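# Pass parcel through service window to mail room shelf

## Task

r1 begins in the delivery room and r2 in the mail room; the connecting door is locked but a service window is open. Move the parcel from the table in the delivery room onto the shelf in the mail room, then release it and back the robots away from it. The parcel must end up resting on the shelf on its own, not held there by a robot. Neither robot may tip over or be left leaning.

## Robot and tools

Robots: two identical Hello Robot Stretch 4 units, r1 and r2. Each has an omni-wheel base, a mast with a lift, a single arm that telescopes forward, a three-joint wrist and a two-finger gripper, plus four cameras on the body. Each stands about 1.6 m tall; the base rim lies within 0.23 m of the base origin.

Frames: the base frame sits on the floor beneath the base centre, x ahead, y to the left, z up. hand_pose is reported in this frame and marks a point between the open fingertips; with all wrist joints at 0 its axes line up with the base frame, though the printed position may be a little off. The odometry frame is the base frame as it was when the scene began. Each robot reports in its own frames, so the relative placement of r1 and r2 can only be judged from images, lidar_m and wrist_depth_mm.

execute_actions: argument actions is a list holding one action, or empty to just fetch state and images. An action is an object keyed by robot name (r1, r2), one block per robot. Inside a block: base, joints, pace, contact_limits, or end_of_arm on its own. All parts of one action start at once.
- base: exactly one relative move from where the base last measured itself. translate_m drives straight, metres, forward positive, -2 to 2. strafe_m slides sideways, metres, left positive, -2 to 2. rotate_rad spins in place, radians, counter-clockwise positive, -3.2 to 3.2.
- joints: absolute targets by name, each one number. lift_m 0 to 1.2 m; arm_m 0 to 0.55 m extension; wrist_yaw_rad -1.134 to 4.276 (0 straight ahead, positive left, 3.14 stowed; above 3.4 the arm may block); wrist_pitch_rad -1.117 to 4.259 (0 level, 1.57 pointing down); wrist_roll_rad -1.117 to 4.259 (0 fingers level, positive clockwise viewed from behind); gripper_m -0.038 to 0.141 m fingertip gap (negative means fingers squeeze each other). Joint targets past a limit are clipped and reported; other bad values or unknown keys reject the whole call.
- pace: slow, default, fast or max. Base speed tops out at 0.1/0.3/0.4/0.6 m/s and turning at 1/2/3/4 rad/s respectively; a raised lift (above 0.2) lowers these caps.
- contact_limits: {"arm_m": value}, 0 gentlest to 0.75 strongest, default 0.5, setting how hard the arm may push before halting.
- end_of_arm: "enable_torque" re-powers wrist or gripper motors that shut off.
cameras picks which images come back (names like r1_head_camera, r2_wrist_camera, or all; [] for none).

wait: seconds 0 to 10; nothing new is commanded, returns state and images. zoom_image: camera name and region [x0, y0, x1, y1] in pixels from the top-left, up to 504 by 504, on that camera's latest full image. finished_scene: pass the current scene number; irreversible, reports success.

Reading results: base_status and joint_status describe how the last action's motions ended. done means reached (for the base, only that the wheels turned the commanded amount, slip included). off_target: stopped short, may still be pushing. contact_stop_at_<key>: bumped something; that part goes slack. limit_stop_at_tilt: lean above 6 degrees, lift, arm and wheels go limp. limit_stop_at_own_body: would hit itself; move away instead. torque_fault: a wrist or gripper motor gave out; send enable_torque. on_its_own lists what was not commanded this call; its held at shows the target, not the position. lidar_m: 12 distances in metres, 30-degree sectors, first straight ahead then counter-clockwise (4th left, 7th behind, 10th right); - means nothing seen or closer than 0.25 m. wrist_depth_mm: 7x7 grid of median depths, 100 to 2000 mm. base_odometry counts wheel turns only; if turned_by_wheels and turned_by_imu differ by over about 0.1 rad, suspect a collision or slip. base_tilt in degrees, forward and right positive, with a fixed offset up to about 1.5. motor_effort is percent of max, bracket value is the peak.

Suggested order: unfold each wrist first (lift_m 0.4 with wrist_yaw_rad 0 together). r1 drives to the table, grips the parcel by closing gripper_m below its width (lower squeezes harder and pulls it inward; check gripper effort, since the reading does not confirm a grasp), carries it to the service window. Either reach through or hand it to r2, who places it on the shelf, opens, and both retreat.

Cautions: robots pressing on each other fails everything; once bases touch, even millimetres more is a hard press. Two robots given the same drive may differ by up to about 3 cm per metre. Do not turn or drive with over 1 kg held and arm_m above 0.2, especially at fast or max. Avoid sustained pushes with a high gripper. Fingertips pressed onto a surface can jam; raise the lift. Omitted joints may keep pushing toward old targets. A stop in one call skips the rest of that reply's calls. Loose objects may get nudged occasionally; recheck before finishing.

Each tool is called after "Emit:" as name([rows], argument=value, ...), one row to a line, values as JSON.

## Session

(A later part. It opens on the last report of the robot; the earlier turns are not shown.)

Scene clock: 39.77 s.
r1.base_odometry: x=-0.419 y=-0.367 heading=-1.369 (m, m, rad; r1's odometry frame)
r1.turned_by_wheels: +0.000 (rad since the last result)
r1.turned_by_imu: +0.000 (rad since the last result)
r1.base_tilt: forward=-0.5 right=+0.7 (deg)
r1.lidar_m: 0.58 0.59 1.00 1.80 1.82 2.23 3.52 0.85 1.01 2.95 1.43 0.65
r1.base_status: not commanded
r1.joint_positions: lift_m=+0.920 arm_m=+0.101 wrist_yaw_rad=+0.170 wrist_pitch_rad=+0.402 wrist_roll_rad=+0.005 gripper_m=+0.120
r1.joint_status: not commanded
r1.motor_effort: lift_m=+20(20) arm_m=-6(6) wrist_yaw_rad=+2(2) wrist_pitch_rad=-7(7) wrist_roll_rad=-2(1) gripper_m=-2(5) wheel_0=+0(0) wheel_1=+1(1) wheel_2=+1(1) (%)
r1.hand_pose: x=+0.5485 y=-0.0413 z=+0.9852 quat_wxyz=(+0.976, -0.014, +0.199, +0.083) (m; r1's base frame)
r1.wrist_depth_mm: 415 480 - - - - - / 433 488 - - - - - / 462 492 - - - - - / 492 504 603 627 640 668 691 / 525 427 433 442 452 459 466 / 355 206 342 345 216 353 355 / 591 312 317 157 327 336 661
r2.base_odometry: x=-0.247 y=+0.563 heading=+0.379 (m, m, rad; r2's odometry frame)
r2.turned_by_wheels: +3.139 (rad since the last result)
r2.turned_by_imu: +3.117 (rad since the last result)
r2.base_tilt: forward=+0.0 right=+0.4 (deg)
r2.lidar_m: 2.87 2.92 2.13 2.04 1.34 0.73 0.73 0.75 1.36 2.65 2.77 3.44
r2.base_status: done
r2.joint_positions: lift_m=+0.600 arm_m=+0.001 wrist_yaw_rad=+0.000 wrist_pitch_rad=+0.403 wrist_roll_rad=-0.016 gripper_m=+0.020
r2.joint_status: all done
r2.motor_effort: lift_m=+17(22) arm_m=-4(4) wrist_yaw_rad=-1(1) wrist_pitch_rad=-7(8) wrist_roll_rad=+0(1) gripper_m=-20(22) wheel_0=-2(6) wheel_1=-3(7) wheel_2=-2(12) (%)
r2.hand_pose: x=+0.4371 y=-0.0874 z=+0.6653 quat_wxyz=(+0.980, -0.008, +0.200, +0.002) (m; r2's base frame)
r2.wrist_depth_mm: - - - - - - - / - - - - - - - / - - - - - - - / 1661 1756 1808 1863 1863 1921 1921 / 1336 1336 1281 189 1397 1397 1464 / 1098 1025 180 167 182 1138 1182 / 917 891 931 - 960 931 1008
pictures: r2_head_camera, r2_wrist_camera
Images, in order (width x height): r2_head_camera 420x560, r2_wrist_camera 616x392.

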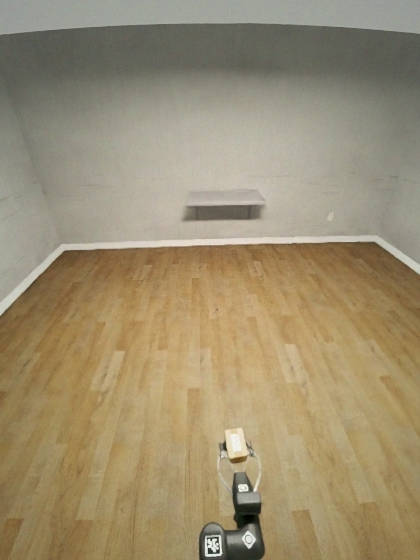

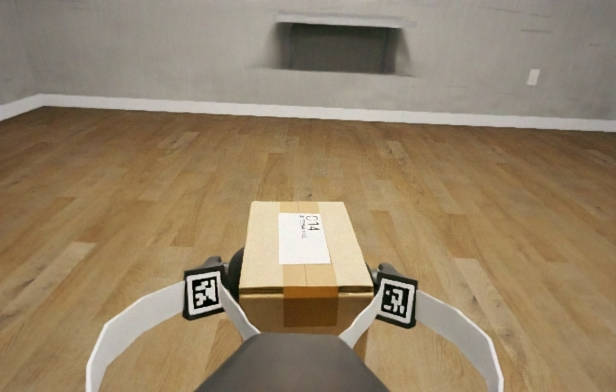

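Same height apparently; go with a margin.

Emit:
execute_actions([
  {"r2":{"joints":{"lift_m":0.8,"arm_m":0.55},"base":{"translate_m":2.0},"pace":"max"}},
], cameras=["r2_head_camera"])

Scene clock: 45.57 s.
r1.base_odometry: x=-0.419 y=-0.367 heading=-1.369 (m, m, rad; r1's odometry frame)
r1.turned_by_wheels: +0.000 (rad since the last result)
r1.turned_by_imu: +0.000 (rad since the last result)
r1.base_tilt: forward=-0.5 right=+0.7 (deg)
r1.lidar_m: 0.58 0.58 1.00 1.79 1.80 2.24 3.51 0.86 1.02 2.96 1.43 0.66
r1.base_status: not commanded
r1.joint_positions: lift_m=+0.920 arm_m=+0.101 wrist_yaw_rad=+0.170 wrist_pitch_rad=+0.402 wrist_roll_rad=+0.005 gripper_m=+0.120
r1.joint_status: not commanded
r1.motor_effort: lift_m=+20(20) arm_m=-7(7) wrist_yaw_rad=+2(2) wrist_pitch_rad=-7(6) wrist_roll_rad=+0(1) gripper_m=-4(1) wheel_0=+0(0) wheel_1=+1(1) wheel_2=+1(1) (%)
r1.hand_pose: x=+0.5485 y=-0.0413 z=+0.9852 quat_wxyz=(+0.976, -0.014, +0.199, +0.083) (m; r1's base frame)
r1.wrist_depth_mm: 418 477 - - - - - / 436 484 - - - - - / 462 496 - - - - - / 492 500 609 627 640 661 691 / 525 427 433 449 455 459 469 / 359 206 342 345 214 353 351 / 591 314 315 156 332 338 668
r2.base_odometry: x=+1.610 y=+1.304 heading=+0.380 (m, m, rad; r2's odometry frame)
r2.turned_by_wheels: +0.000 (rad since the last result)
r2.turned_by_imu: -0.010 (rad since the last result)
r2.base_tilt: forward=+0.0 right=+0.6 (deg)
r2.lidar_m: 0.84 1.36 1.88 2.06 2.15 2.93 2.98 3.06 2.77 2.66 1.88 0.89
r2.base_status: done
r2.joint_positions: lift_m=+0.800 arm_m=+0.547 wrist_yaw_rad=+0.000 wrist_pitch_rad=+0.403 wrist_roll_rad=-0.016 gripper_m=+0.020
r2.joint_status: all done
joint sent to its limit — the command would take r2.arm_m past its upper limit, so that joint was sent only as far as its limit.
r2.motor_effort: lift_m=+21(24) arm_m=+4(8) wrist_yaw_rad=+1(4) wrist_pitch_rad=-8(10) wrist_roll_rad=+0(1) gripper_m=-18(18) wheel_0=+1(9) wheel_1=+1(8) wheel_2=+3(13) (%)
r2.hand_pose: x=+0.9829 y=-0.0874 z=+0.8650 quat_wxyz=(+0.980, -0.008, +0.200, +0.002) (m; r2's base frame)
r2.wrist_depth_mm: 484 477 484 480 480 484 480 / 512 517 512 512 517 512 517 / 549 554 549 549 544 554 549 / 591 549 521 535 544 559 569 / 627 397 384 189 413 424 436 / 322 312 180 167 182 343 347 / 272 266 276 - 285 277 291
pictures: r2_head_camera
Images, in order (width x height): r2_head_camera 420x560.

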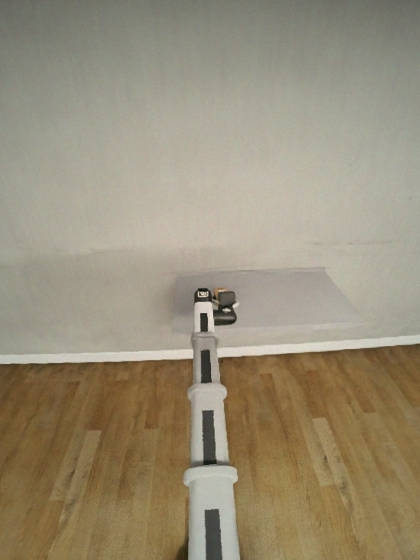

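Emit:
execute_actions([
  {"r2":{"joints":{"lift_m":0.731},"base":{"translate_m":0.05}}},
], cameras=[])

Emit:
execute_actions([
  {"r2":{"joints":{"gripper_m":0.1}}},
], cameras=[])

Emit:
execute_actions([
  {"r2":{"joints":{"lift_m":0.76,"arm_m":0.0},"pace":"max"}},
], cameras=["r2_head_camera"])

Scene clock: 47.03 s.
r1.base_odometry: x=-0.419 y=-0.367 heading=-1.369 (m, m, rad; r1's odometry frame)
r1.turned_by_wheels: +0.000 (rad since the last result)
r1.turned_by_imu: +0.000 (rad since the last result)
r1.base_tilt: forward=-0.6 right=+0.6 (deg)
r1.lidar_m: 0.57 0.59 1.00 1.79 1.83 2.23 3.51 0.84 1.02 2.97 1.42 0.66
r1.base_status: not commanded
r1.joint_positions: lift_m=+0.920 arm_m=+0.101 wrist_yaw_rad=+0.170 wrist_pitch_rad=+0.402 wrist_roll_rad=+0.005 gripper_m=+0.120
r1.joint_status: not commanded
r1.motor_effort: lift_m=+20(20) arm_m=-6(7) wrist_yaw_rad=+3(2) wrist_pitch_rad=-6(6) wrist_roll_rad=+0(0) gripper_m=-2(4) wheel_0=+1(1) wheel_1=+0(1) wheel_2=+1(1) (%)
r1.hand_pose: x=+0.5485 y=-0.0413 z=+0.9852 quat_wxyz=(+0.976, -0.014, +0.199, +0.083) (m; r1's base frame)
r1.wrist_depth_mm: 413 477 - - - - - / 436 488 - - - - - / 462 496 - - - - - / 488 500 609 621 640 661 691 / 525 430 436 442 452 462 466 / 359 207 340 347 215 353 353 / 585 312 317 157 329 338 661
r2.base_odometry: x=+1.657 y=+1.322 heading=+0.380 (m, m, rad; r2's odometry frame)
r2.turned_by_wheels: +0.000 (rad since the last result)
r2.turned_by_imu: +0.000 (rad since the last result)
r2.base_tilt: forward=+0.0 right=+0.6 (deg)
r2.lidar_m: 0.79 1.32 1.77 2.04 2.16 2.91 3.03 3.11 2.78 2.66 1.77 0.82
r2.base_status: done
r2.joint_positions: lift_m=+0.731 arm_m=+0.547 wrist_yaw_rad=+0.000 wrist_pitch_rad=+0.403 wrist_roll_rad=-0.016 gripper_m=+0.020
r2.joint_status: all done
r2.motor_effort: lift_m=+17(21) arm_m=+4(4) wrist_yaw_rad=+0(1) wrist_pitch_rad=-8(8) wrist_roll_rad=-1(0) gripper_m=-22(18) wheel_0=+2(7) wheel_1=+3(6) wheel_2=+1(8) (%)
r2.hand_pose: x=+0.9829 y=-0.0874 z=+0.7963 quat_wxyz=(+0.980, -0.008, +0.200, +0.002) (m; r2's base frame)
r2.wrist_depth_mm: 433 436 436 439 436 436 439 / 462 466 466 462 462 466 466 / 496 477 484 484 488 496 492 / 521 362 370 379 389 399 407 / 277 282 273 189 297 303 307 / 227 216 181 167 182 245 247 / 193 190 198 - 202 198 207
pictures: none
No camera images: the call's "cameras" was empty. Leave "cameras" out to get every camera's image.

Scene clock: 48.67 s.
r1.base_odometry: x=-0.419 y=-0.367 heading=-1.369 (m, m, rad; r1's odometry frame)
r1.turned_by_wheels: +0.000 (rad since the last result)
r1.turned_by_imu: +0.000 (rad since the last result)
r1.base_tilt: forward=-0.5 right=+0.7 (deg)
r1.lidar_m: 0.59 0.59 1.01 1.80 1.82 2.21 3.50 0.84 1.02 2.97 1.43 0.66
r1.base_status: not commanded
r1.joint_positions: lift_m=+0.920 arm_m=+0.101 wrist_yaw_rad=+0.170 wrist_pitch_rad=+0.402 wrist_roll_rad=+0.005 gripper_m=+0.120
r1.joint_status: not commanded
r1.motor_effort: lift_m=+20(20) arm_m=-6(6) wrist_yaw_rad=+2(3) wrist_pitch_rad=-6(6) wrist_roll_rad=+0(0) gripper_m=-3(3) wheel_0=+1(1) wheel_1=+1(1) wheel_2=+1(1) (%)
r1.hand_pose: x=+0.5485 y=-0.0413 z=+0.9852 quat_wxyz=(+0.976, -0.014, +0.199, +0.083) (m; r1's base frame)
r1.wrist_depth_mm: 413 480 - - - - - / 436 484 - - - - - / 459 496 - - - - - / 488 500 603 627 647 668 691 / 525 427 439 449 455 462 466 / 357 206 340 345 216 355 353 / 585 314 317 156 327 336 661
r2.base_odometry: x=+1.657 y=+1.322 heading=+0.380 (m, m, rad; r2's odometry frame)
r2.turned_by_wheels: +0.000 (rad since the last result)
r2.turned_by_imu: +0.000 (rad since the last result)
r2.base_tilt: forward=-0.1 right=+0.5 (deg)
r2.lidar_m: 0.81 1.29 1.81 2.05 2.16 2.91 3.05 3.16 2.77 2.67 1.77 0.82
r2.base_status: not commanded
r2.joint_positions: lift_m=+0.731 arm_m=+0.547 wrist_yaw_rad=+0.000 wrist_pitch_rad=+0.402 wrist_roll_rad=-0.016 gripper_m=+0.100
r2.joint_status: all done
r2.motor_effort: lift_m=+17(17) arm_m=+4(3) wrist_yaw_rad=+0(1) wrist_pitch_rad=-6(8) wrist_roll_rad=+1(1) gripper_m=+0(17) wheel_0=+2(2) wheel_1=+3(3) wheel_2=+1(1) (%)
r2.hand_pose: x=+0.9830 y=-0.0874 z=+0.7965 quat_wxyz=(+0.980, -0.008, +0.200, +0.002) (m; r2's base frame)
r2.wrist_depth_mm: 436 436 436 436 436 436 439 / 466 466 462 466 466 466 466 / 492 484 480 480 488 488 492 / 517 364 370 379 387 397 407 / 278 282 274 206 297 303 307 / 228 222 195 185 195 246 249 / 193 191 197 - 204 200 208
pictures: none
No camera images: the call's "cameras" was empty. Leave "cameras" out to get every camera's image.

Scene clock: 50.73 s.
r1.base_odometry: x=-0.419 y=-0.367 heading=-1.369 (m, m, rad; r1's odometry frame)
r1.turned_by_wheels: +0.000 (rad since the last result)
r1.turned_by_imu: +0.000 (rad since the last result)
r1.base_tilt: forward=-0.4 right=+0.8 (deg)
r1.lidar_m: 0.58 0.57 1.01 1.79 1.82 2.23 3.50 0.84 1.02 2.95 1.43 0.64
r1.base_status: not commanded
r1.joint_positions: lift_m=+0.920 arm_m=+0.101 wrist_yaw_rad=+0.170 wrist_pitch_rad=+0.402 wrist_roll_rad=+0.005 gripper_m=+0.120
r1.joint_status: not commanded
r1.motor_effort: lift_m=+20(20) arm_m=-6(7) wrist_yaw_rad=+2(3) wrist_pitch_rad=-7(6) wrist_roll_rad=-1(0) gripper_m=-1(0) wheel_0=+0(1) wheel_1=+0(1) wheel_2=+1(1) (%)
r1.hand_pose: x=+0.5485 y=-0.0413 z=+0.9852 quat_wxyz=(+0.976, -0.014, +0.199, +0.083) (m; r1's base frame)
r1.wrist_depth_mm: 415 480 - - - - - / 436 484 - - - - - / 462 500 - - - - - / 488 504 609 621 640 661 691 / 525 430 436 442 455 462 469 / 359 207 340 347 215 353 353 / 591 314 317 156 330 338 654
r2.base_odometry: x=+1.657 y=+1.322 heading=+0.380 (m, m, rad; r2's odometry frame)
r2.turned_by_wheels: +0.000 (rad since the last result)
r2.turned_by_imu: +0.000 (rad since the last result)
r2.base_tilt: forward=+0.0 right=+0.5 (deg)
r2.lidar_m: 0.80 1.31 1.79 2.04 2.15 2.87 3.04 3.12 2.76 2.65 1.77 0.82
r2.base_status: not commanded
r2.joint_positions: lift_m=+0.760 arm_m=+0.001 wrist_yaw_rad=+0.000 wrist_pitch_rad=+0.402 wrist_roll_rad=-0.016 gripper_m=+0.100
r2.joint_status: all done
r2.motor_effort: lift_m=+21(20) arm_m=-4(7) wrist_yaw_rad=+2(0) wrist_pitch_rad=-6(7) wrist_roll_rad=-1(1) gripper_m=-1(1) wheel_0=+2(2) wheel_1=+3(3) wheel_2=+1(1) (%)
r2.hand_pose: x=+0.4371 y=-0.0875 z=+0.8252 quat_wxyz=(+0.980, -0.008, +0.200, +0.002) (m; r2's base frame)
r2.wrist_depth_mm: 931 931 931 931 931 917 931 / 976 991 991 976 976 991 991 / 1060 1025 627 654 668 699 715 / 1118 1138 1138 1138 1138 1138 1138 / 1229 1182 1205 1229 1229 1229 1229 / 1281 1255 1255 1308 198 1308 1336 / 1118 1078 1118 - 1160 1098 1182
pictures: r2_head_camera
Images, in order (width x height): r2_head_camera 420x560.

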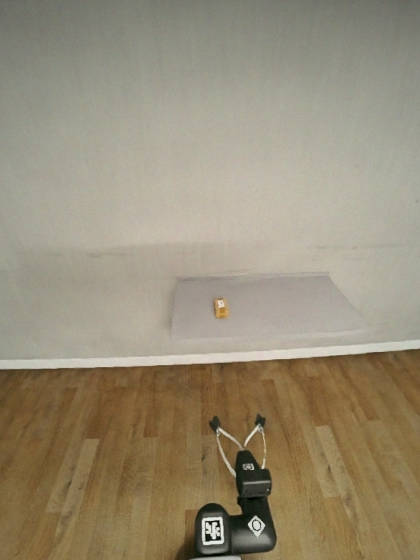

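Emit:
finished_scene(scene=2)

The scene is finished: the task was done.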